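## Task

Take plate K83 out of plate nest N1 and set it level on the block of real-time cycler Q1, sitting inside the block's locating features, with its well A1 at the block corner labelled A1. Close Q1's lid with the LID key. Q1 is loose, so it has to finish in its original spot and heading. Press START on Q1 and have the run still active at the end. An active run counts against you if anything you were required to change is still wrong, and nothing may count as done if only the robot is holding it there. Finish with the gripper open and away; resting on START or on Q1's housing is still treated as clear.

## Robot and tools

ROBOT. One 7-joint Kinova Gen3 arm carrying a Robotiq 2F-85 parallel gripper, plus a wrist camera named cam_wrist (672x504). There is only this one arm, so every command holds a single pose. Joint ranges in rad, base outward: waist and both rolls -69.115 to 69.115, shoulder -2.250 to 2.250, elbow -2.580 to 2.580, wrist pitch -2.100 to 2.100. Load limits: 50.2 N m on the first four joints, 31.6 N m on forearm roll, wrist pitch and wrist roll; a carried object adds to them.

FRAMES. All poses are in the scene frame: origin on the table surface under the arm base, +z up, +y to the left when looking along +x. The base may sit slightly tilted, and the printed hand position drifts from the truth at long reach. In the gripper's own frame the fingers point along +z and close along y. end_effector_position is the spot midway between the pads when closed; closed fingertips stick out about 19 mm past it, open ones about 6 mm. Closing pushes the tips roughly 13 mm farther out, so keep that gap above any surface.

THE ROW. Every motion uses a row of 9 numbers: x, y, z (metres, absolute target for end_effector_position), qw, qx, qy, qz (absolute target orientation, w first), then position and speed for the fingers, each in [-1, 1]. Position +1 = fully open (85 mm), 0 = about 41 mm, about -0.8 = pads touching, -1 = close until blocked. Finger speed -1 is about 20 mm/s, 0 about 85, +1 about 150. Grip force is not set by you; a full close gives roughly 190 to 235 N per pad. To hold an orientation, repeat the intended quaternion in every row rather than copying a drifted reading.

TOOLS.
- execute_actions {actions, pictures}: actions holds zero or one item. Empty list = just report state (with pictures). {rows, steps}: 1 to 15 rows, up to 15 steps of 1/30 s, one row per step, last row repeated if short; minimum 5 steps. {steps} alone = a wait of up to 300 steps counted from the previous result, so reply time eats into it. A target more than 0.6 m from the last reported position along any gripper axis is refused and nothing is sent. pictures true forces images.
- move {target, speed}: target is one 9-number row (absolute pose plus finger commands, the finger part sent at once); speed is m/s, 0.002 to 0.5, default 0.25, turning capped at twice that in rad/s. Straight-line path of 0.5 to 10 s; it does not avoid obstacles and the hand may overshoot speed near full extension. Its result has a move: line (done, off_target, moving, held, fault), the limits that acted (paced = target clipped; held = some steps blocked, after which the arm can lunge fast) and the distance from target.
- wait {seconds}: 0 to 10 s with nothing new sent.
- zoom_image {camera: "cam_wrist", region: [x0, y0, x1, y1]}: pixel box of the latest image, origin top-left, at most 504 by 504.
- read_manual {section: "licences"}: licence texts only.
- finished_scene {scene}: ends the current scene (give its number) and reports success; irreversible.

CONTROL BEHAVIOUR. Each step, the commanded pose is clamped to within 70 mm and 16 degrees of the measured one, then damped IK drives the joints, favouring position over orientation. After an action ends, the arm only continues to the last clamped pose, so compare the reported pose and send the remainder. Joints accelerate and brake together. Results for execute_actions actions come 5 steps early; those 5 steps run during your reply. move and wait keep nothing back.

RESULT LINES. State line: hand position and quaternion, Joint positions. position_measured_pct is about 50 minus 50 times the finger position: 0 open; stopping below 90 short of the request means something is held or blocking; around 90 or above means the pads met. HELD marks steps the clearance check withheld; "pose unreachable" means it altered or blocked a command. Hand target appears when nothing is kept back. MOTOR HOT warns from 60 °C; at 75 °C an OVER-TEMPERATURE FAULT lets the arm sag. A TORQUE FAULT freezes the arm for 10 s and drops the rest of the call.

GRIPPING. Hold with position -1 kept constant. Release by commanding wider than the object. For a gentle hold, open, then close to just under the object's width. Stopped fingers stay put until position changes by at least 0.01, but re-close on their own if the object slips or is lost. Open pads span a plate body across its width, not its base flange.

Q1. Facing it, the upper front keys from left are CLEAR, STOP, START, LID. LID toggles the lid; LID and START are ignored while the lid is in motion. A blocked lid stops, the lamp goes red, and only CLEAR releases and reopens it. Blue lamp = run in progress. Well A1 on any labelled item lies at the labelled short end, in the corner opposite the labelled long side.

AVOID. Knocking anything off the table, hard impacts, fast moves into contact, pressing far past a contact point, shifting or rotating Q1, long heavy holds that heat motors, and leaving a plate held by the gripper. Loose items may occasionally get a brief external shove; check before releasing.

Each tool is called after "Request:" in YAML: its name, and indented under it one key for each argument.

## Session

Request:
execute_actions:
  actions: []

Scene clock: 0.00 s of 10800.00 s.
end_effector_position=(+0.4913, +0.3282, +0.3361) position_measured_pct=0.0 end_effector_quat_wxyz=(+0.049, +0.149, +0.912, -0.379)
Joint positions: [-1.387  1.203  0.498  0.674  0.337  1.874  0.229]
Joint velocities: [-0.     0.001  0.002 -0.001 -0.     0.001  0.   ]
Hand target: +0.491, +0.328, +0.336; +0.049, +0.149, +0.912, -0.379

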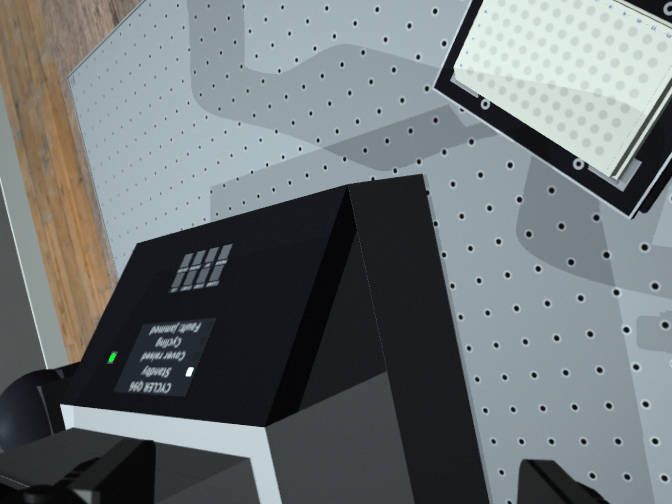

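Request:
move:
  target: [0.42,0.15,0.58,0,0,1,0,1,0]
  speed: 0.3

Scene clock: 2.70 s of 10800.00 s.
end_effector_position=(+0.4190, +0.1508, +0.5804) position_measured_pct=0.0 end_effector_quat_wxyz=(+0.000, -0.001, +1.000, -0.000)
Joint positions: [-1.723 -0.12   0.373  1.725  0.473  1.477  0.394]
Joint velocities: [-0.001 -0.009 -0.003 -0.    -0.     0.001  0.001]
Hand target: +0.419, +0.151, +0.581; +0.000, -0.001, +1.000, -0.000
Off the commanded pose: 0.001 m, 0 deg.
Kept back: nothing.
move: done

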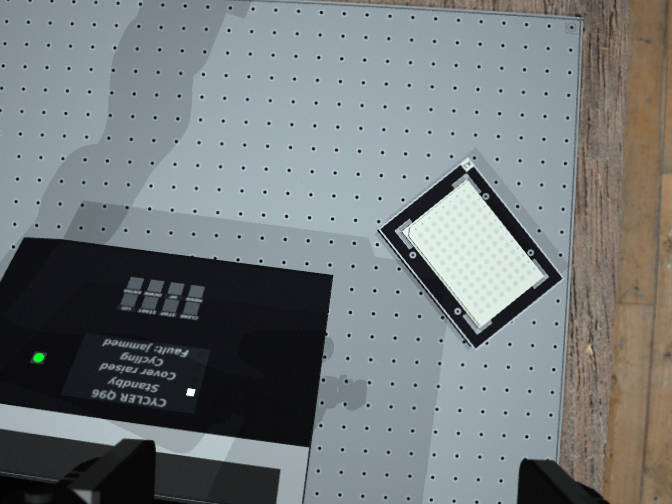

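Request:
move:
  target: [0.53,0.0,0.55,0,0,1,0,1,0]
  speed: 0.25

Scene clock: 4.20 s of 10800.00 s.
end_effector_position=(+0.5302, +0.0003, +0.5500) position_measured_pct=0.0 end_effector_quat_wxyz=(+0.001, +0.000, +1.000, +0.001)
Joint positions: [-1.586 -0.212  0.771  1.63   0.485  1.391  0.947]
Joint velocities: [-0.002  0.008  0.004 -0.006 -0.004 -0.     0.005]
Hand target: +0.530, +0.001, +0.550; +0.001, +0.000, +1.000, +0.001
Off the commanded pose: 0.000 m, 0 deg.
Kept back: nothing.
move: done

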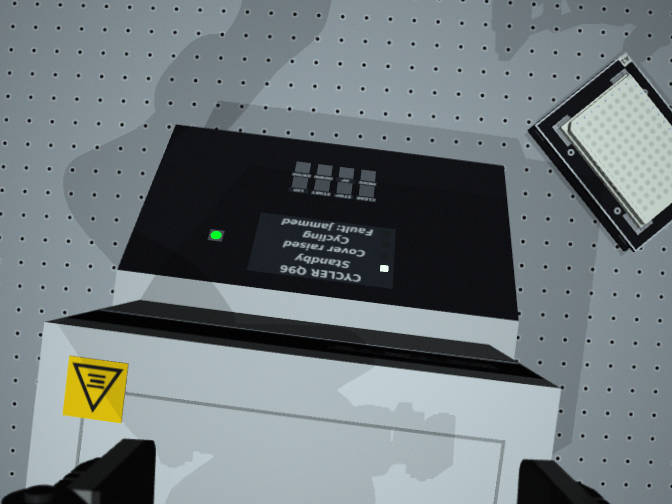

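Request:
move:
  target: [0.43,-0.028,0.3,0,0,1,0,1,0]
  speed: 0.25

Scene clock: 7.77 s of 10800.00 s.
end_effector_position=(+0.4301, -0.0268, +0.3006) position_measured_pct=0.0 end_effector_quat_wxyz=(+0.001, +0.000, +1.000, -0.000)
Joint positions: [-1.069  0.2    0.811  2.309  0.041  0.288  1.439]
Joint velocities: [ 0.038 -0.002 -0.008 -0.004 -0.021  0.003  0.027]
Hand target: +0.430, -0.028, +0.301; +0.001, +0.002, +1.000, -0.001
Off the commanded pose: 0.001 m, 0 deg.
Kept back: nothing.
move: done

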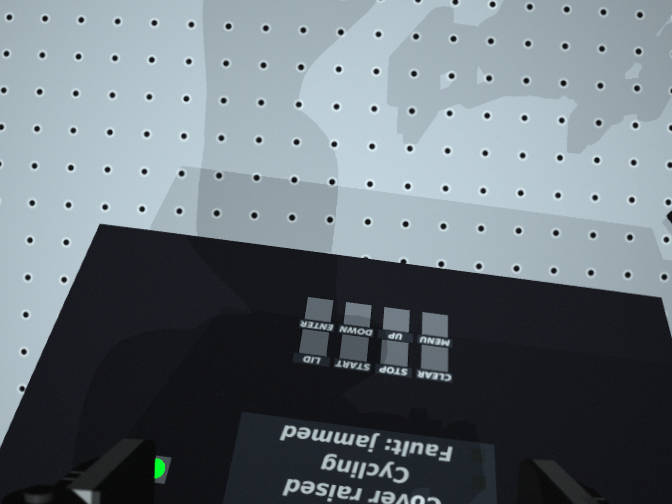

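Request:
move:
  target: [0.408,-0.034,0.19,0,0,1,0,-1,1]
  speed: 0.15

Scene clock: 9.80 s of 10800.00 s.
end_effector_position=(+0.4085, -0.0342, +0.1907) position_measured_pct=91.7 end_effector_quat_wxyz=(+0.001, -0.000, +1.000, -0.001)
Joint positions: [-0.507  0.52   0.284  2.364 -0.105 -0.131  1.595]
Joint velocities: [ 0.006  0.    -0.001  0.002  0.001  0.001 -0.001]
Hand target: +0.408, -0.034, +0.191; +0.000, +0.000, +1.000, -0.001
Off the commanded pose: 0.001 m, 0 deg.
Kept back: nothing.
move: done

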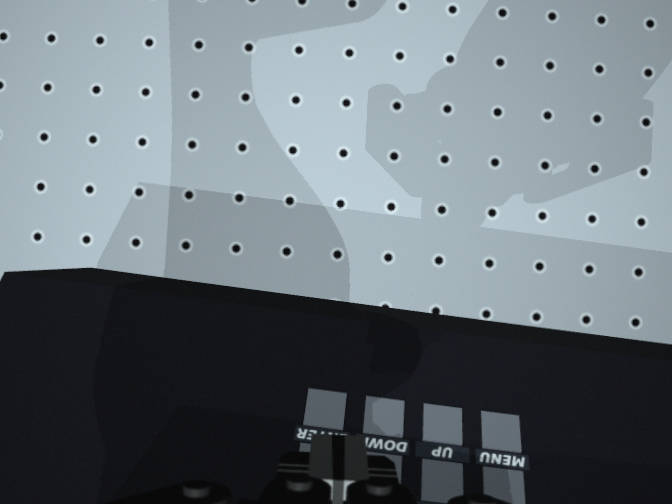

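Request:
move:
  target: [0.407,-0.039,0.157,0,0,1,0,-1,1]
  speed: 0.05

Request:
move:
  target: [0.407,-0.039,0.149,0,0,1,0,-1,1]
  speed: 0.015

Scene clock: 11.33 s of 10800.00 s.
end_effector_position=(+0.4070, -0.0387, +0.1574) position_measured_pct=91.7 end_effector_quat_wxyz=(+0.000, -0.000, +1.000, +0.000)
Joint positions: [-0.422  0.622  0.219  2.34  -0.077 -0.217  1.585]
Joint velocities: [ 0.005  0.006 -0.001 -0.     0.002 -0.001 -0.001]
Hand target: +0.407, -0.039, +0.157; +0.000, +0.000, +1.000, -0.000
Off the commanded pose: 0.001 m, 0 deg.
Kept back: nothing.
move: done

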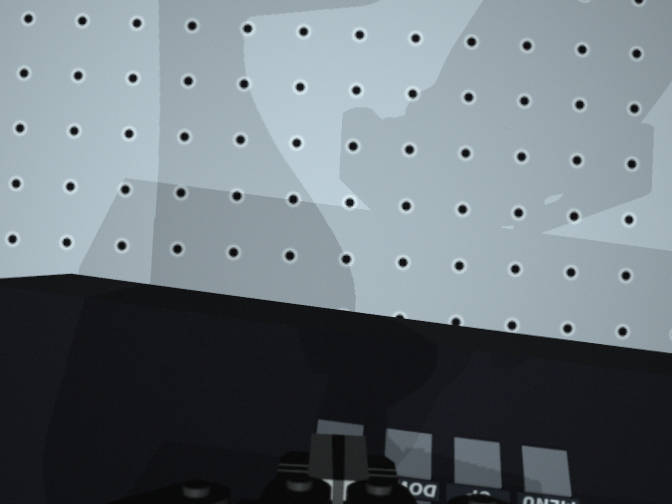

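Scene clock: 12.13 s of 10800.00 s.
end_effector_position=(+0.4050, -0.0388, +0.1536) position_measured_pct=91.7 end_effector_quat_wxyz=(-0.000, +0.001, +1.000, +0.001)
Joint positions: [-0.411  0.635  0.211  2.341 -0.074 -0.231  1.583]
Joint velocities: [ 0.002  0.    -0.001  0.001  0.    -0.     0.   ]
Hand target: +0.407, -0.039, +0.149; -0.000, +0.000, +1.000, -0.000
Off the commanded pose: 0.005 m, 0 deg.
Kept back: nothing.
move: off_target

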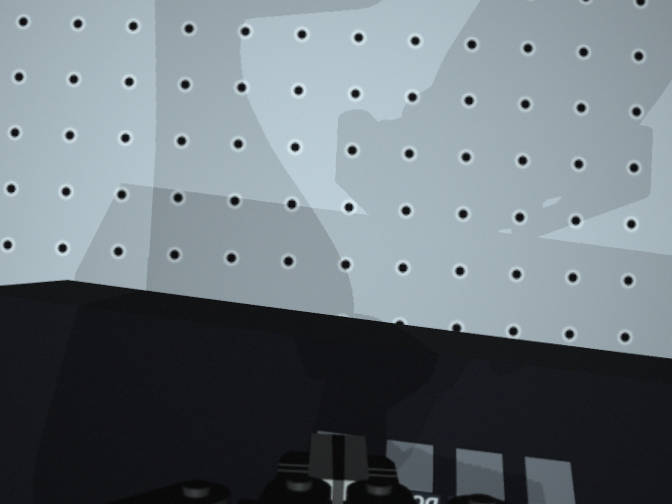

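Request:
move:
  target: [0.4,-0.039,0.33,0,0,1,0,-1,1]
  speed: 0.15

Scene clock: 14.37 s of 10800.00 s.
end_effector_position=(+0.3993, -0.0386, +0.3292) position_measured_pct=91.7 end_effector_quat_wxyz=(-0.001, -0.000, +1.000, +0.001)
Joint positions: [-1.014  0.018  0.674  2.379  0.433  0.386  1.061]
Joint velocities: [-0.01  -0.002 -0.01   0.004  0.036  0.002 -0.046]
Hand target: +0.399, -0.038, +0.329; -0.001, -0.001, +1.000, +0.001
Off the commanded pose: 0.001 m, 0 deg.
Kept back: nothing.
move: done

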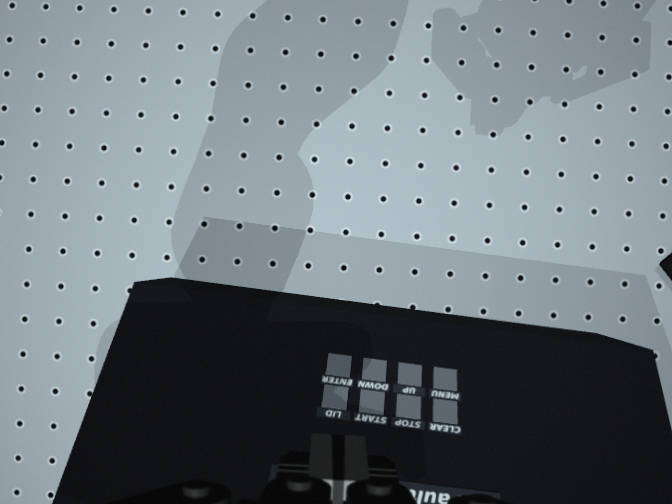

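Request:
move:
  target: [0.36,-0.039,0.42,0.3,0,0.954,0,-1,1]
  speed: 0.2

Scene clock: 16.57 s of 10800.00 s.
end_effector_position=(+0.3606, -0.0394, +0.4204) position_measured_pct=91.7 end_effector_quat_wxyz=(+0.138, -0.000, +0.990, -0.002)
Joint positions: [-0.813 -0.469  0.043  2.583  0.843  0.648  0.431]
Joint velocities: [ 0.197  0.023 -0.129 -0.001 -0.052 -0.081  0.062]
Hand target: +0.360, -0.039, +0.420; +0.138, -0.000, +0.990, -0.003
Off the commanded pose: 0.001 m, 19 deg; orientation clipped at the last step of the last action.
joint sent to its limit — the command would take joint 4 (elbow) past its upper limit, so that joint was sent only as far as its limit.
Kept back: nothing.
move: off_target; limits=paced

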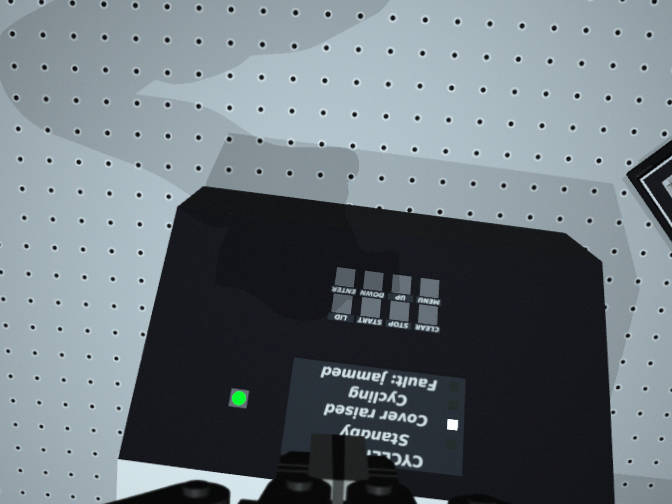

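Request:
move:
  target: [0.46,-0.03,0.54,0.13,0,0.99,0,1,1]
  speed: 0.2

Scene clock: 18.03 s of 10800.00 s.
end_effector_position=(+0.4602, -0.0298, +0.5402) position_measured_pct=0.0 end_effector_quat_wxyz=(+0.131, -0.000, +0.991, +0.000)
Joint positions: [-0.894 -0.454  0.087  2.07   0.574  1.065  0.822]
Joint velocities: [-0.001  0.005 -0.001 -0.004 -0.002  0.003  0.003]
Hand target: +0.460, -0.030, +0.540; +0.131, -0.000, +0.991, +0.000
Off the commanded pose: 0.000 m, 0 deg.
Kept back: nothing.
move: done

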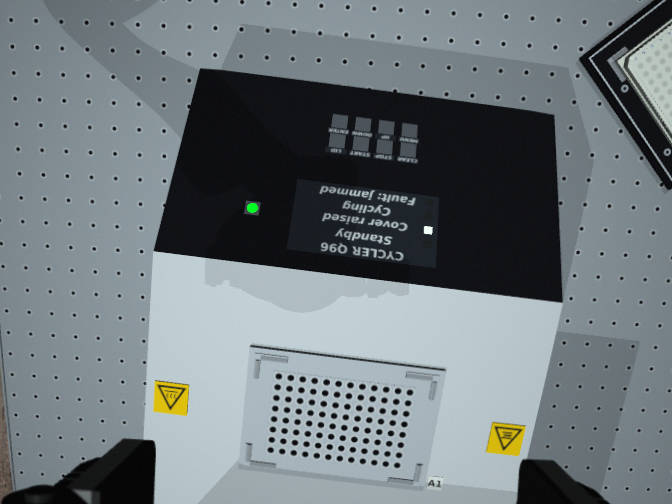

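Request:
move:
  target: [0.38,0.3,0.3,0,-0.35,0.937,0,1,1]
  speed: 0.3

Scene clock: 20.50 s of 10800.00 s.
end_effector_position=(+0.3801, +0.2990, +0.3008) position_measured_pct=0.0 end_effector_quat_wxyz=(-0.002, -0.349, +0.937, +0.000)
Joint positions: [-1.123  0.541 -0.168  1.92   0.784  0.751  0.62 ]
Joint velocities: [-0.     0.007 -0.     0.002 -0.     0.001  0.   ]
Hand target: +0.380, +0.299, +0.301; -0.002, -0.349, +0.937, +0.000
Off the commanded pose: 0.001 m, 0 deg.
Kept back: nothing.
move: done

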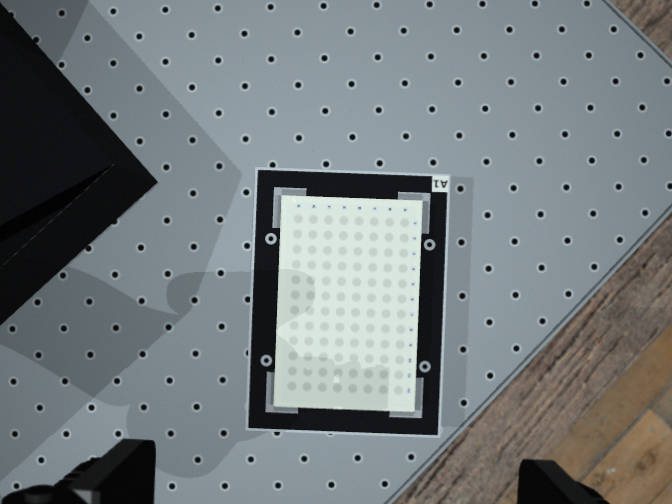

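Request:
move:
  target: [0.357,0.285,0.14,0,-0.35,0.937,0,1,1]
  speed: 0.2

Request:
zoom_image:
  camera: "cam_wrist"
  region: [168,0,672,300]

Scene clock: 22.10 s of 10800.00 s.
end_effector_position=(+0.3571, +0.2848, +0.1403) position_measured_pct=0.0 end_effector_quat_wxyz=(-0.001, -0.349, +0.937, -0.000)
Joint positions: [-1.178  0.89   0.095  1.981  1.25   0.345  0.158]
Joint velocities: [-0.008  0.006  0.004  0.002  0.011 -0.003 -0.012]
Hand target: +0.357, +0.285, +0.140; -0.001, -0.349, +0.937, -0.000
Off the commanded pose: 0.000 m, 0 deg.
Kept back: nothing.
move: done

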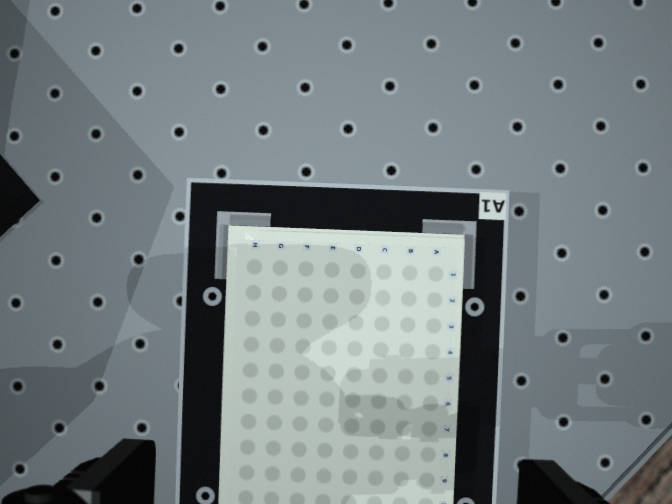

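Region (168, 0, 672, 300) of cam_wrist's 672x504 image, scaled by 1.000; it fills the top 300 rows of this view, and the rest is white.

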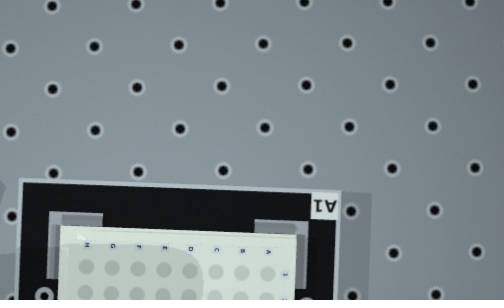

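Request:
move:
  target: [0.357,0.285,0.075,0,-0.35,0.937,0,1,1]
  speed: 0.08

Scene clock: 23.53 s of 10800.00 s.
end_effector_position=(+0.3572, +0.2850, +0.0752) position_measured_pct=0.0 end_effector_quat_wxyz=(-0.000, -0.349, +0.937, -0.000)
Joint positions: [-1.198  1.058  0.208  1.911  1.493  0.218 -0.094]
Joint velocities: [-0.006  0.008  0.008  0.005  0.043 -0.008 -0.047]
Hand target: +0.357, +0.285, +0.075; -0.000, -0.350, +0.937, -0.000
Off the commanded pose: 0.000 m, 0 deg.
Kept back: nothing.
move: done

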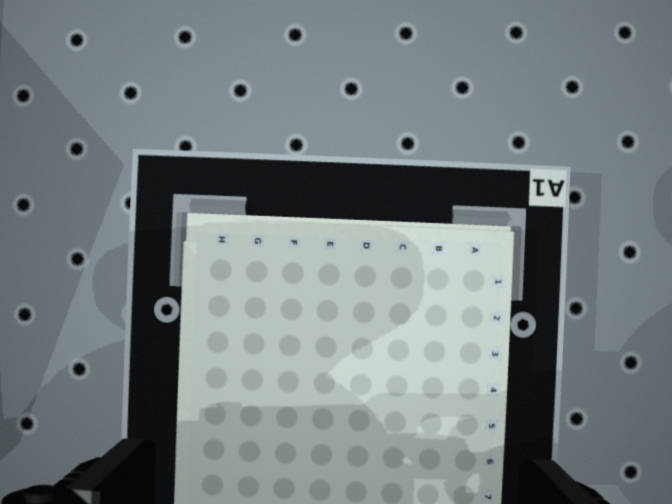

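Request:
move:
  target: [0.3546,0.2842,0.068,0,-0.35,0.937,0,1,1]
  speed: 0.03

Request:
move:
  target: [0.3546,0.2842,0.053,0,-0.35,0.937,0,1,1]
  speed: 0.012

Scene clock: 25.47 s of 10800.00 s.
end_effector_position=(+0.3547, +0.2842, +0.0681) position_measured_pct=0.0 end_effector_quat_wxyz=(-0.000, -0.350, +0.937, -0.000)
Joint positions: [-1.199  1.077  0.215  1.908  1.564  0.21  -0.168]
Joint velocities: [ 0.     0.003 -0.001  0.004  0.033  0.001 -0.031]
Hand target: +0.355, +0.284, +0.068; -0.000, -0.350, +0.937, -0.000
Off the commanded pose: 0.000 m, 0 deg.
Kept back: nothing.
move: done

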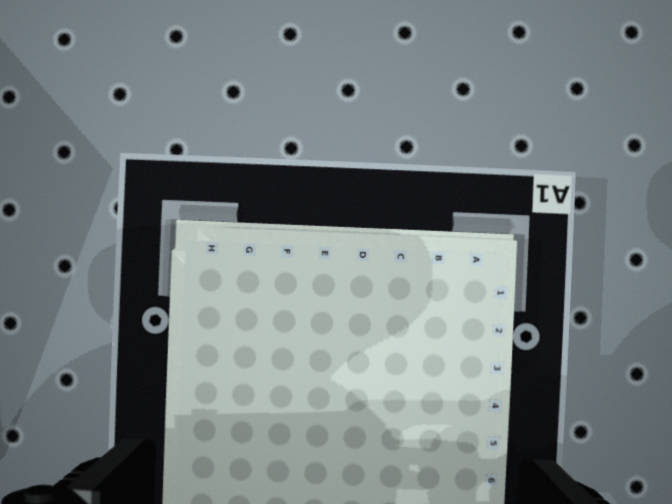

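Scene clock: 26.93 s of 10800.00 s.
end_effector_position=(+0.3546, +0.2843, +0.0532) position_measured_pct=0.0 end_effector_quat_wxyz=(-0.000, -0.350, +0.937, -0.000)
Joint positions: [-1.179  1.111  0.204  1.886  1.641  0.215 -0.237]
Joint velocities: [ 0.003  0.003 -0.002  0.002  0.01   0.002 -0.009]
Hand target: +0.355, +0.284, +0.053; -0.000, -0.350, +0.937, -0.000
Off the commanded pose: 0.000 m, 0 deg.
Kept back: nothing.
move: done

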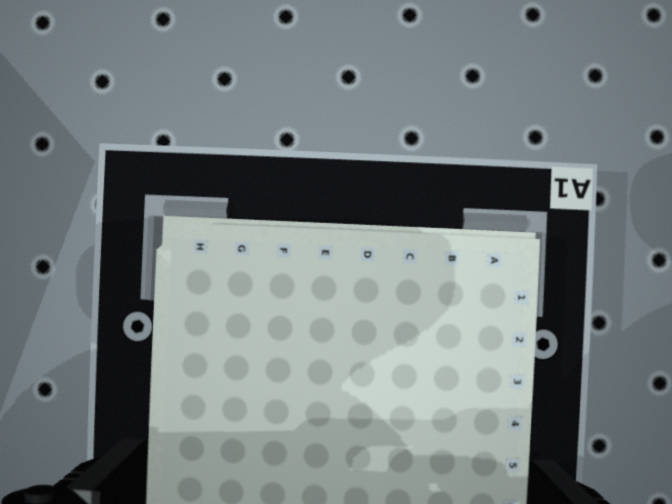

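Request:
execute_actions:
  actions:
    - {"rows":[[0.3546,0.2842,0.054,0,-0.35,0.937,0,0.6,-1]],"steps":15}

Request:
move:
  target: [0.3546,0.2842,0.1,0,-0.35,0.937,0,0.6,-1]
  speed: 0.04

Scene clock: 27.50 s of 10800.00 s.
end_effector_position=(+0.3547, +0.2841, +0.0542) position_measured_pct=4.0 end_effector_quat_wxyz=(+0.000, -0.350, +0.937, -0.000)
Joint positions: [-1.18   1.108  0.205  1.888  1.639  0.216 -0.236]
Joint velocities: [-0.003 -0.009  0.001  0.007 -0.003  0.003  0.002]
Steps of this call (steps 1 to 7: nothing new was sent; steps 8 to 17: the first 10 steps of this action). Readings (end_effector_position | what the end effector reports):
8: (+0.3546, +0.2842, +0.0532) | position_measured_pct=0.0
9: (+0.3546, +0.2843, +0.0536) | position_measured_pct=0.0
11: (+0.3546, +0.2842, +0.0538) | position_measured_pct=0.8
15: (+0.3546, +0.2842, +0.0540) | position_measured_pct=3.2
17: the state above

Scene clock: 29.57 s of 10800.00 s.
end_effector_position=(+0.3545, +0.2843, +0.0998) position_measured_pct=9.5 end_effector_quat_wxyz=(+0.000, -0.350, +0.937, +0.000)
Joint positions: [-1.21   0.998  0.189  1.95   1.413  0.245 -0.017]
Joint velocities: [ 0.004 -0.005 -0.006 -0.003 -0.016  0.007  0.019]
Hand target: +0.355, +0.284, +0.100; +0.000, -0.350, +0.937, +0.000
Off your previous action's commanded pose: 0.001 m, 0 deg at its last step (step 5 of this call).
Off the commanded pose: 0.000 m, 0 deg.
Kept back: nothing.
move: done

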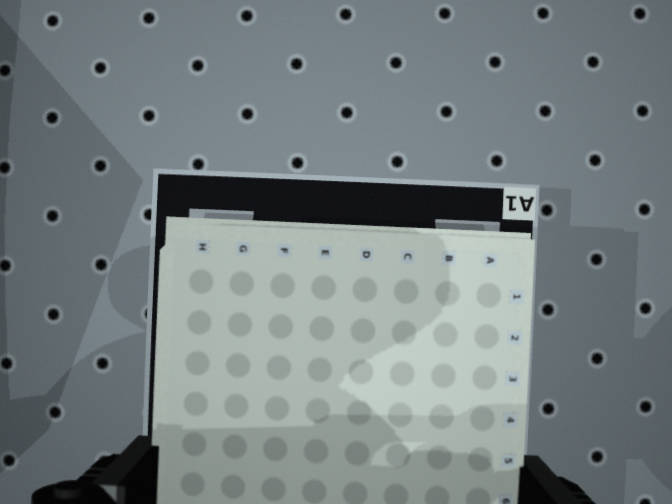

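Request:
move:
  target: [0.42,0.25,0.36,0,0.734,0.679,0,0.6,-1]
  speed: 0.3

Request:
move:
  target: [0.6,-0.08,0.36,0,0.734,0.679,0,0.6,-1]
  speed: 0.2

Scene clock: 34.20 s of 10800.00 s.
end_effector_position=(+0.4205, +0.2501, +0.3592) position_measured_pct=9.5 end_effector_quat_wxyz=(+0.000, +0.733, +0.680, +0.001)
Joint positions: [-1.404  0.366  0.316  1.927  0.434  0.748 -1.292]
Joint velocities: [-0.005 -0.003 -0.001 -0.     0.002 -0.    -0.005]
Hand target: +0.420, +0.250, +0.359; +0.000, +0.733, +0.680, +0.001
Off the commanded pose: 0.001 m, 0 deg.
Kept back: nothing.
move: done

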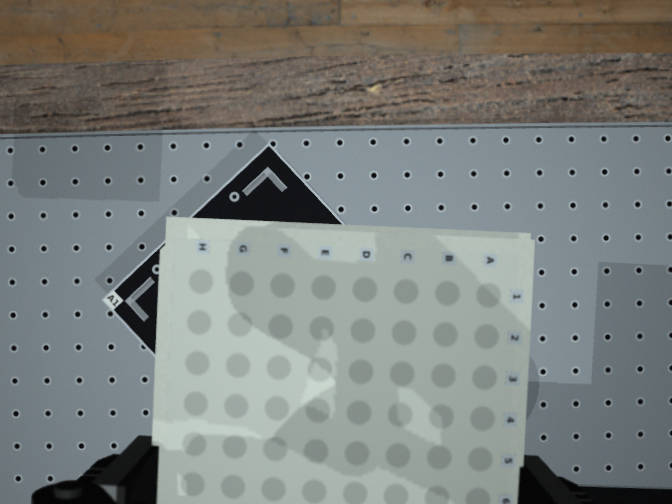

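Scene clock: 36.67 s of 10800.00 s.
end_effector_position=(+0.6008, -0.0792, +0.3603) position_measured_pct=9.5 end_effector_quat_wxyz=(+0.002, +0.734, +0.679, +0.002)
Joint positions: [-0.548  0.254  0.426  1.682 -0.007  0.802 -0.027]
Joint velocities: [ 0.003  0.002  0.002  0.001 -0.001 -0.    -0.   ]
Hand target: +0.601, -0.079, +0.360; +0.002, +0.734, +0.679, +0.002
Off the commanded pose: 0.001 m, 0 deg.
Kept back: nothing.
move: done

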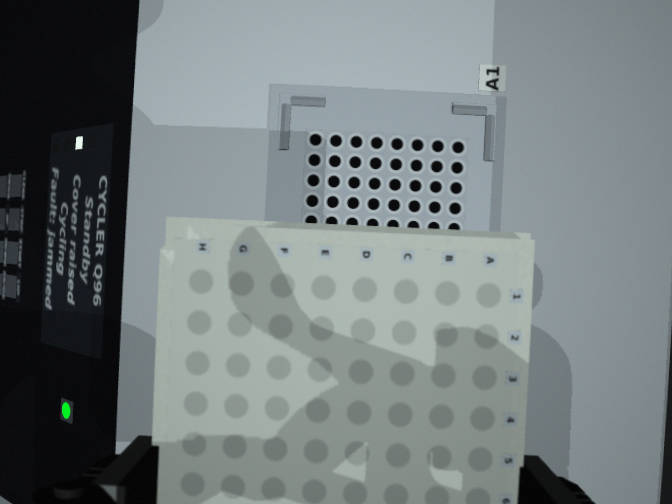

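Request:
move:
  target: [0.626,-0.05,0.285,0,0.734,0.679,0,0.6,-1]
  speed: 0.1

Scene clock: 38.30 s of 10800.00 s.
end_effector_position=(+0.6262, -0.0501, +0.2854) position_measured_pct=9.5 end_effector_quat_wxyz=(+0.000, +0.734, +0.679, +0.000)
Joint positions: [-0.529  0.439  0.391  1.629 -0.069  0.686 -0.036]
Joint velocities: [ 0.002  0.006 -0.    -0.001 -0.     0.    -0.   ]
Hand target: +0.626, -0.050, +0.285; -0.000, +0.734, +0.679, -0.000
Off the commanded pose: 0.000 m, 0 deg.
Kept back: nothing.
move: done

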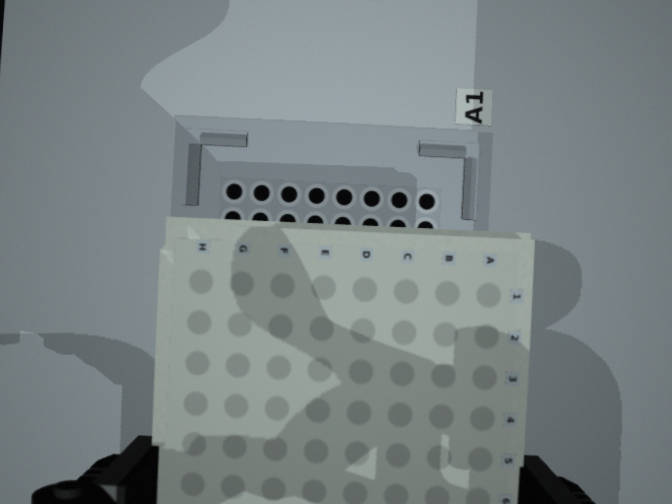

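Request:
move:
  target: [0.6245,-0.042,0.248,0,0.734,0.679,0,0.6,-1]
  speed: 0.05

Scene clock: 39.63 s of 10800.00 s.
end_effector_position=(+0.6246, -0.0420, +0.2482) position_measured_pct=9.5 end_effector_quat_wxyz=(+0.000, +0.734, +0.679, +0.000)
Joint positions: [-0.514  0.51   0.372  1.641 -0.092  0.606 -0.033]
Joint velocities: [ 0.002  0.003 -0.    -0.    -0.     0.001 -0.   ]
Hand target: +0.625, -0.042, +0.248; +0.000, +0.734, +0.679, -0.000
Off the commanded pose: 0.000 m, 0 deg.
Kept back: nothing.
move: done

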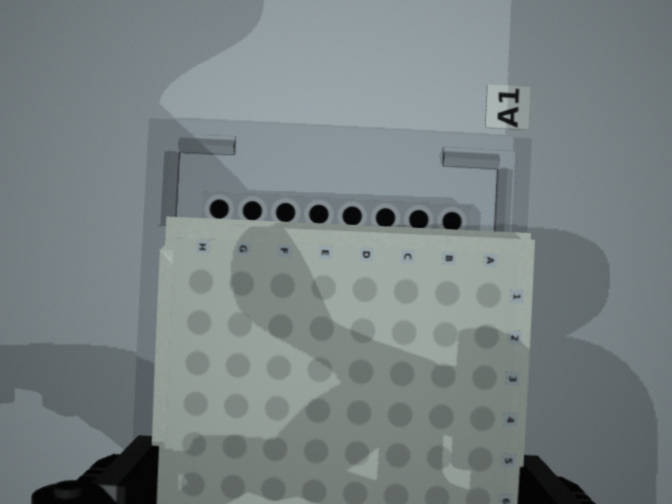

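Request:
move:
  target: [0.6232,-0.0236,0.243,0,0.734,0.679,0,0.6,-1]
  speed: 0.04

Request:
move:
  target: [0.6232,-0.0236,0.231,0,0.734,0.679,0,0.6,-1]
  speed: 0.012

Scene clock: 40.70 s of 10800.00 s.
end_effector_position=(+0.6232, -0.0239, +0.2430) position_measured_pct=9.5 end_effector_quat_wxyz=(-0.000, +0.734, +0.679, -0.000)
Joint positions: [-0.557  0.525  0.383  1.647 -0.085  0.593 -0.074]
Joint velocities: [-0.005  0.001 -0.    -0.002  0.002 -0.003 -0.003]
Hand target: +0.623, -0.024, +0.243; -0.000, +0.734, +0.679, -0.000
Off the commanded pose: 0.000 m, 0 deg.
Kept back: nothing.
move: done

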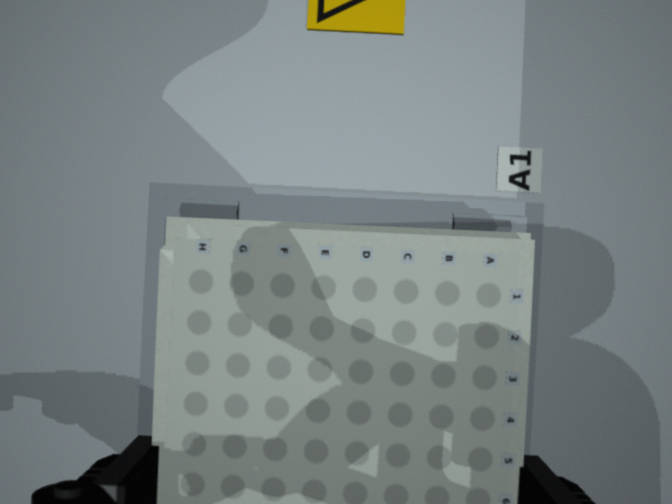

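Scene clock: 41.93 s of 10800.00 s.
end_effector_position=(+0.6232, -0.0236, +0.2311) position_measured_pct=9.5 end_effector_quat_wxyz=(+0.000, +0.734, +0.679, +0.000)
Joint positions: [-0.545  0.549  0.374  1.646 -0.093  0.57  -0.068]
Joint velocities: [ 0.001  0.001 -0.    -0.001 -0.    -0.     0.   ]
Hand target: +0.623, -0.024, +0.231; +0.000, +0.734, +0.679, -0.000
Off the commanded pose: 0.000 m, 0 deg.
Kept back: nothing.
move: done

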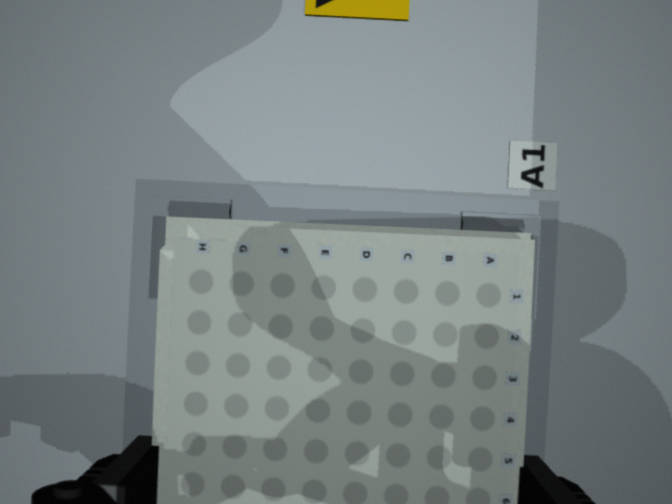

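Request:
zoom_image:
  camera: "cam_wrist"
  region: [120,170,260,310]

Request:
zoom_image:
  camera: "cam_wrist"
  region: [440,180,580,320]

Region (120, 170, 260, 310) of cam_wrist's 672x504 image, scaled by 3.600.

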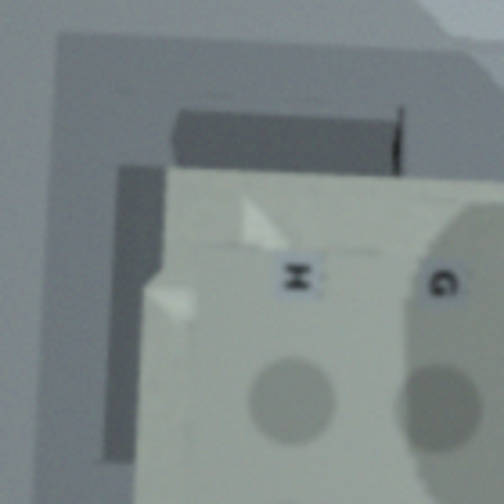

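Region (440, 180, 580, 320) of cam_wrist's 672x504 image, scaled by 3.600.

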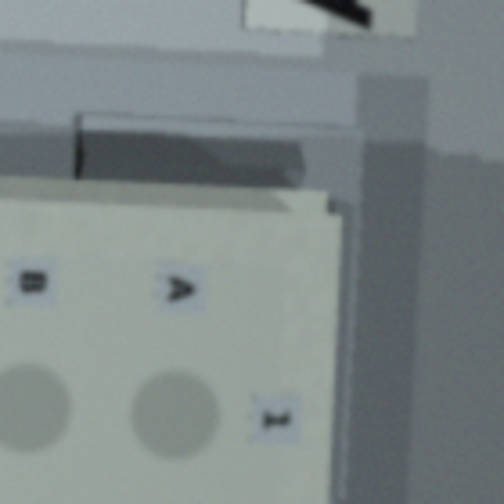

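Request:
move:
  target: [0.6225,-0.0238,0.2255,0,0.734,0.679,0,0.6,-1]
  speed: 0.006

Scene clock: 43.53 s of 10800.00 s.
end_effector_position=(+0.6232, -0.0237, +0.2300) position_measured_pct=9.5 end_effector_quat_wxyz=(-0.000, +0.734, +0.679, +0.002)
Joint positions: [-0.541  0.549  0.37   1.649 -0.096  0.563 -0.065]
Joint velocities: [ 0.    -0.    -0.001 -0.002  0.     0.     0.   ]
Hand target: +0.622, -0.024, +0.226; +0.000, +0.734, +0.679, -0.000
Off the commanded pose: 0.005 m, 0 deg.
Kept back: nothing.
move: off_target

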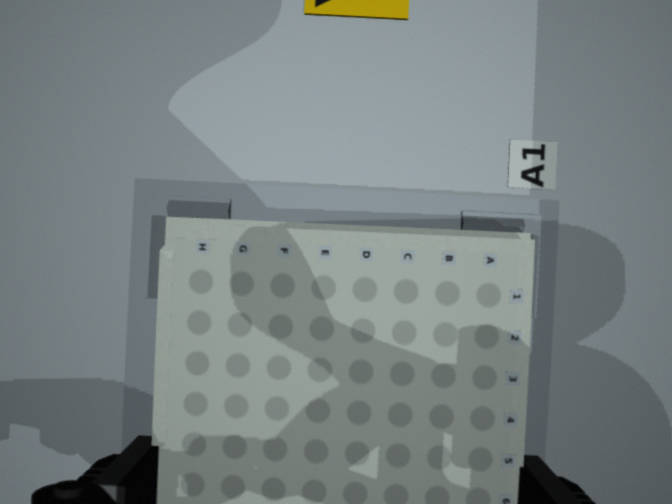

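Request:
move:
  target: [0.6222,-0.0242,0.2335,0,0.734,0.679,0,0.6,-1]
  speed: 0.01

Request:
zoom_image:
  camera: "cam_wrist"
  region: [130,180,250,300]

Request:
zoom_image:
  camera: "cam_wrist"
  region: [450,195,570,315]

Scene clock: 44.47 s of 10800.00 s.
end_effector_position=(+0.6222, -0.0243, +0.2334) position_measured_pct=9.5 end_effector_quat_wxyz=(-0.000, +0.734, +0.679, -0.000)
Joint positions: [-0.546  0.542  0.375  1.65  -0.091  0.572 -0.068]
Joint velocities: [-0.001 -0.001  0.001  0.001  0.     0.002 -0.   ]
Hand target: +0.622, -0.024, +0.233; -0.000, +0.734, +0.679, +0.000
Off the commanded pose: 0.000 m, 0 deg.
Kept back: nothing.
move: done

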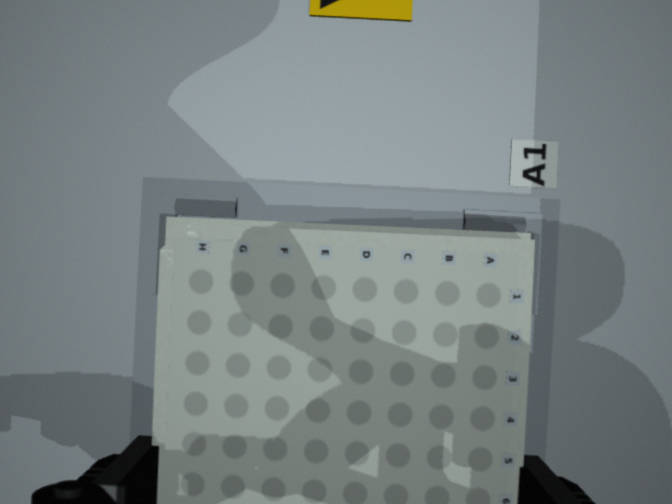

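Region (130, 180, 250, 300) of cam_wrist's 672x504 image, scaled by 4.200.

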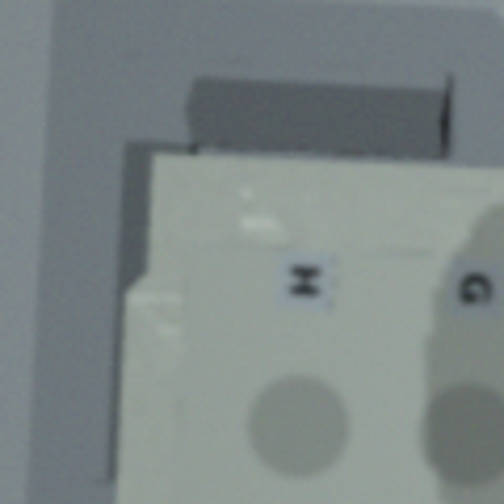

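Region (450, 195, 570, 315) of cam_wrist's 672x504 image, scaled by 4.200.

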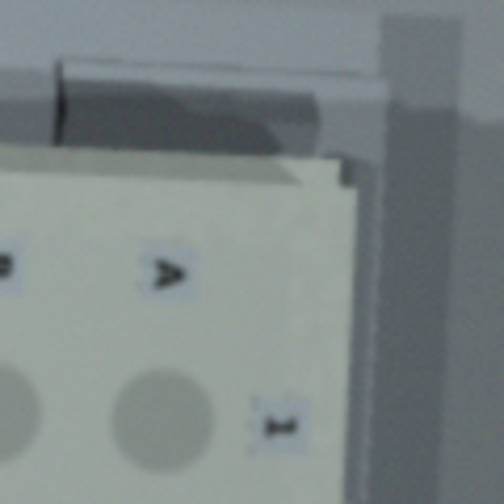

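Request:
move:
  target: [0.6227,-0.0241,0.233,0,0.734,0.679,0,0.6,-1]
  speed: 0.01

Request:
move:
  target: [0.6227,-0.0241,0.2265,0,0.734,0.679,0,0.6,-1]
  speed: 0.006

Scene clock: 45.50 s of 10800.00 s.
end_effector_position=(+0.6227, -0.0241, +0.2330) position_measured_pct=9.5 end_effector_quat_wxyz=(+0.000, +0.734, +0.679, +0.000)
Joint positions: [-0.546  0.544  0.374  1.648 -0.091  0.572 -0.068]
Joint velocities: [-0.    -0.     0.001  0.001 -0.     0.001  0.   ]
Hand target: +0.623, -0.024, +0.233; -0.000, +0.734, +0.679, +0.000
Off the commanded pose: 0.000 m, 0 deg.
Kept back: nothing.
move: done

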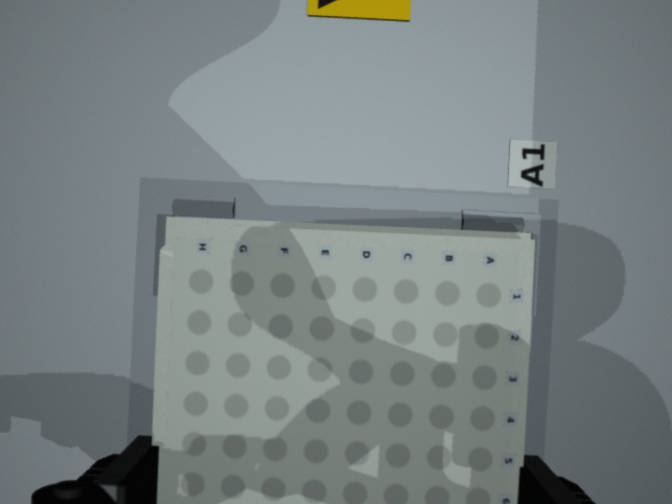

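Scene clock: 46.80 s of 10800.00 s.
end_effector_position=(+0.6228, -0.0242, +0.2301) position_measured_pct=9.5 end_effector_quat_wxyz=(-0.000, +0.734, +0.679, +0.001)
Joint positions: [-0.54   0.549  0.37   1.648 -0.095  0.565 -0.065]
Joint velocities: [ 0.001  0.    -0.001  0.     0.     0.     0.001]
Hand target: +0.623, -0.024, +0.227; +0.000, +0.734, +0.679, -0.000
Off the commanded pose: 0.004 m, 0 deg.
Kept back: nothing.
move: off_target

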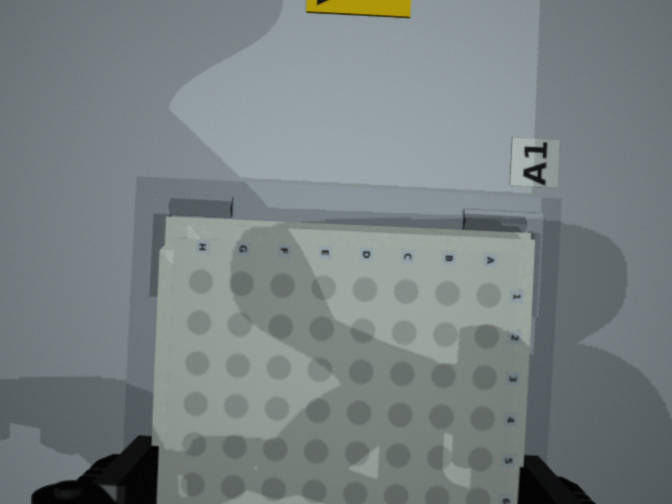

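Request:
zoom_image:
  camera: "cam_wrist"
  region: [140,185,240,285]

Request:
zoom_image:
  camera: "cam_wrist"
  region: [455,200,555,300]

Region (140, 185, 240, 285) of cam_wrist's 672x504 image, scaled by 5.040.

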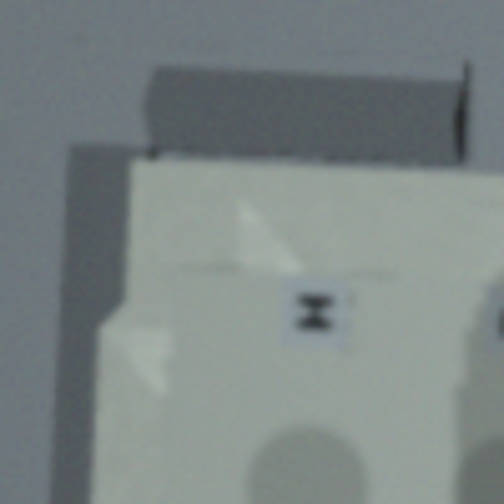

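Region (455, 200, 555, 300) of cam_wrist's 672x504 image, scaled by 5.040.

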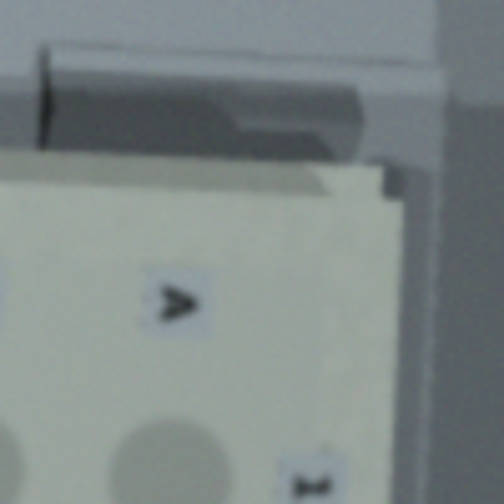

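Request:
move:
  target: [0.6228,-0.0248,0.2325,0,0.734,0.679,0,0.6,-1]
  speed: 0.01

Request:
move:
  target: [0.6228,-0.0248,0.2265,0,0.734,0.679,0,0.6,-1]
  speed: 0.006

Scene clock: 48.47 s of 10800.00 s.
end_effector_position=(+0.6228, -0.0248, +0.2325) position_measured_pct=9.5 end_effector_quat_wxyz=(-0.000, +0.734, +0.679, -0.000)
Joint positions: [-0.543  0.545  0.373  1.647 -0.092  0.571 -0.067]
Joint velocities: [-0.001 -0.    -0.    -0.002  0.     0.001 -0.   ]
Hand target: +0.623, -0.025, +0.232; -0.000, +0.734, +0.679, +0.000
Off the commanded pose: 0.000 m, 0 deg.
Kept back: nothing.
move: done

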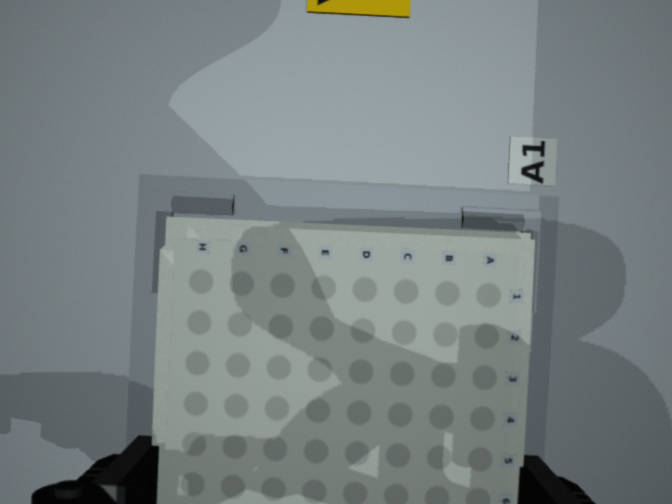

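Scene clock: 49.67 s of 10800.00 s.
end_effector_position=(+0.6231, -0.0243, +0.2301) position_measured_pct=9.5 end_effector_quat_wxyz=(-0.000, +0.734, +0.679, +0.001)
Joint positions: [-0.539  0.549  0.369  1.648 -0.096  0.565 -0.063]
Joint velocities: [ 0.001 -0.    -0.001  0.001 -0.    -0.003 -0.   ]
Hand target: +0.623, -0.025, +0.227; +0.000, +0.734, +0.679, -0.000
Off the commanded pose: 0.004 m, 0 deg.
Kept back: nothing.
move: off_target

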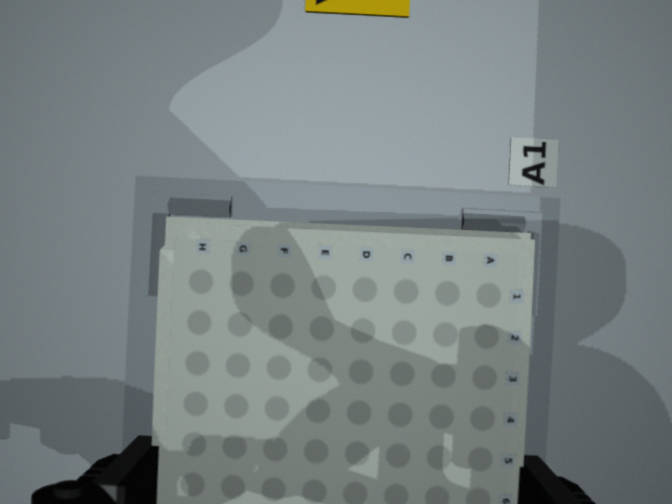

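Request:
execute_actions:
  actions:
    - {"rows":[[0.623,-0.0242,0.2298,0,0.734,0.679,0,0.6,-1],[0.623,-0.0242,0.2298,0,0.734,0.679,0,0.6,-1],[0.623,-0.0242,0.2298,0,0.734,0.679,0,0.6,-1],[0.623,-0.0242,0.2298,0,0.734,0.679,0,0.6,-1],[0.623,-0.0242,0.2298,0,0.734,0.679,0,1,-1]],"steps":15}

Request:
move:
  target: [0.6225,-0.0242,0.27,0,0.734,0.679,0,1,0]
  speed: 0.04

Request:
move:
  target: [0.56,0.0,0.42,0.16,0.7,0.68,-0.15,1,0]
  speed: 0.2

Scene clock: 50.23 s of 10800.00 s.
end_effector_position=(+0.6231, -0.0242, +0.2300) position_measured_pct=6.7 end_effector_quat_wxyz=(+0.000, +0.734, +0.679, +0.000)
Joint positions: [-0.542  0.55   0.372  1.646 -0.093  0.567 -0.066]
Joint velocities: [-0.     0.005  0.     0.     0.     0.001 -0.001]
Steps of this call (steps 1 to 7: nothing new was sent; steps 8 to 17: the first 10 steps of this action). Readings (end_effector_position | what the end effector reports):
8: (+0.6232, -0.0241, +0.2305) | position_measured_pct=9.5
9: (+0.6236, -0.0240, +0.2311) | position_measured_pct=9.5
11: (+0.6238, -0.0240, +0.2309) | position_measured_pct=9.5
15: (+0.6232, -0.0242, +0.2302) | position_measured_pct=7.9
17: the state above

Scene clock: 52.07 s of 10800.00 s.
end_effector_position=(+0.6224, -0.0243, +0.2697) position_measured_pct=0.0 end_effector_quat_wxyz=(-0.000, +0.734, +0.679, -0.000)
Joint positions: [-0.584  0.472  0.401  1.648 -0.063  0.645 -0.091]
Joint velocities: [-0.002 -0.004 -0.001  0.002  0.001  0.001 -0.001]
Hand target: +0.622, -0.024, +0.270; -0.000, +0.734, +0.679, +0.000
Off your previous action's commanded pose: 0.000 m, 0 deg at its last step (step 5 of this call).
Off the commanded pose: 0.000 m, 0 deg.
Kept back: nothing.
move: done

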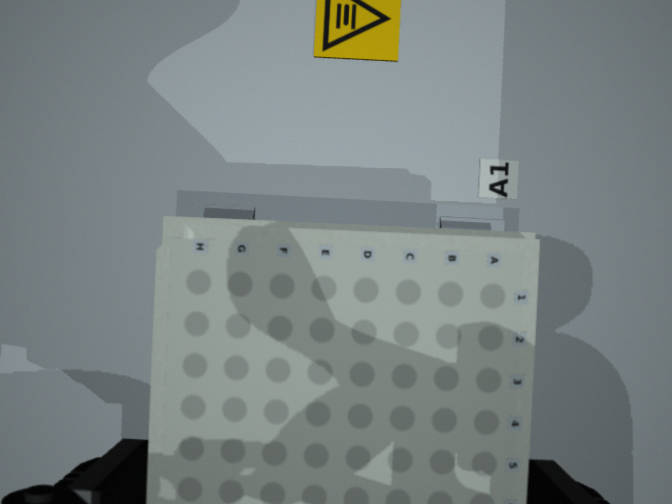

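Scene clock: 53.73 s of 10800.00 s.
end_effector_position=(+0.5592, -0.0002, +0.4187) position_measured_pct=0.0 end_effector_quat_wxyz=(+0.159, +0.699, +0.681, -0.150)
Joint positions: [-1.264  0.306  0.661  1.711  0.557  1.127 -0.784]
Joint velocities: [-0.003 -0.001 -0.003  0.002  0.001  0.002 -0.001]
Hand target: +0.559, -0.000, +0.419; +0.159, +0.699, +0.681, -0.150
Off the commanded pose: 0.002 m, 0 deg.
Kept back: nothing.
move: done

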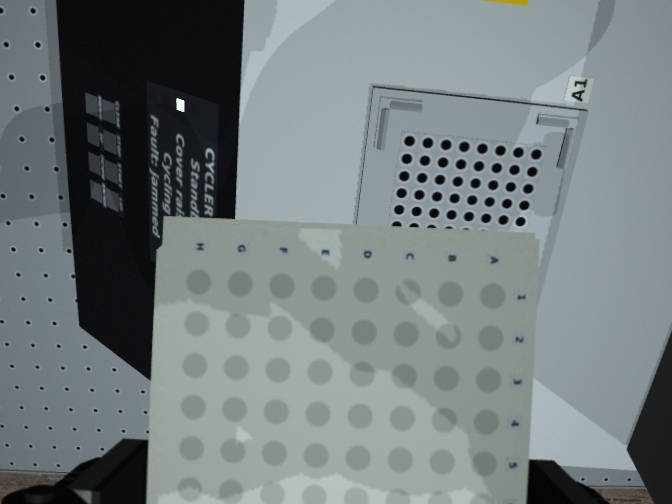

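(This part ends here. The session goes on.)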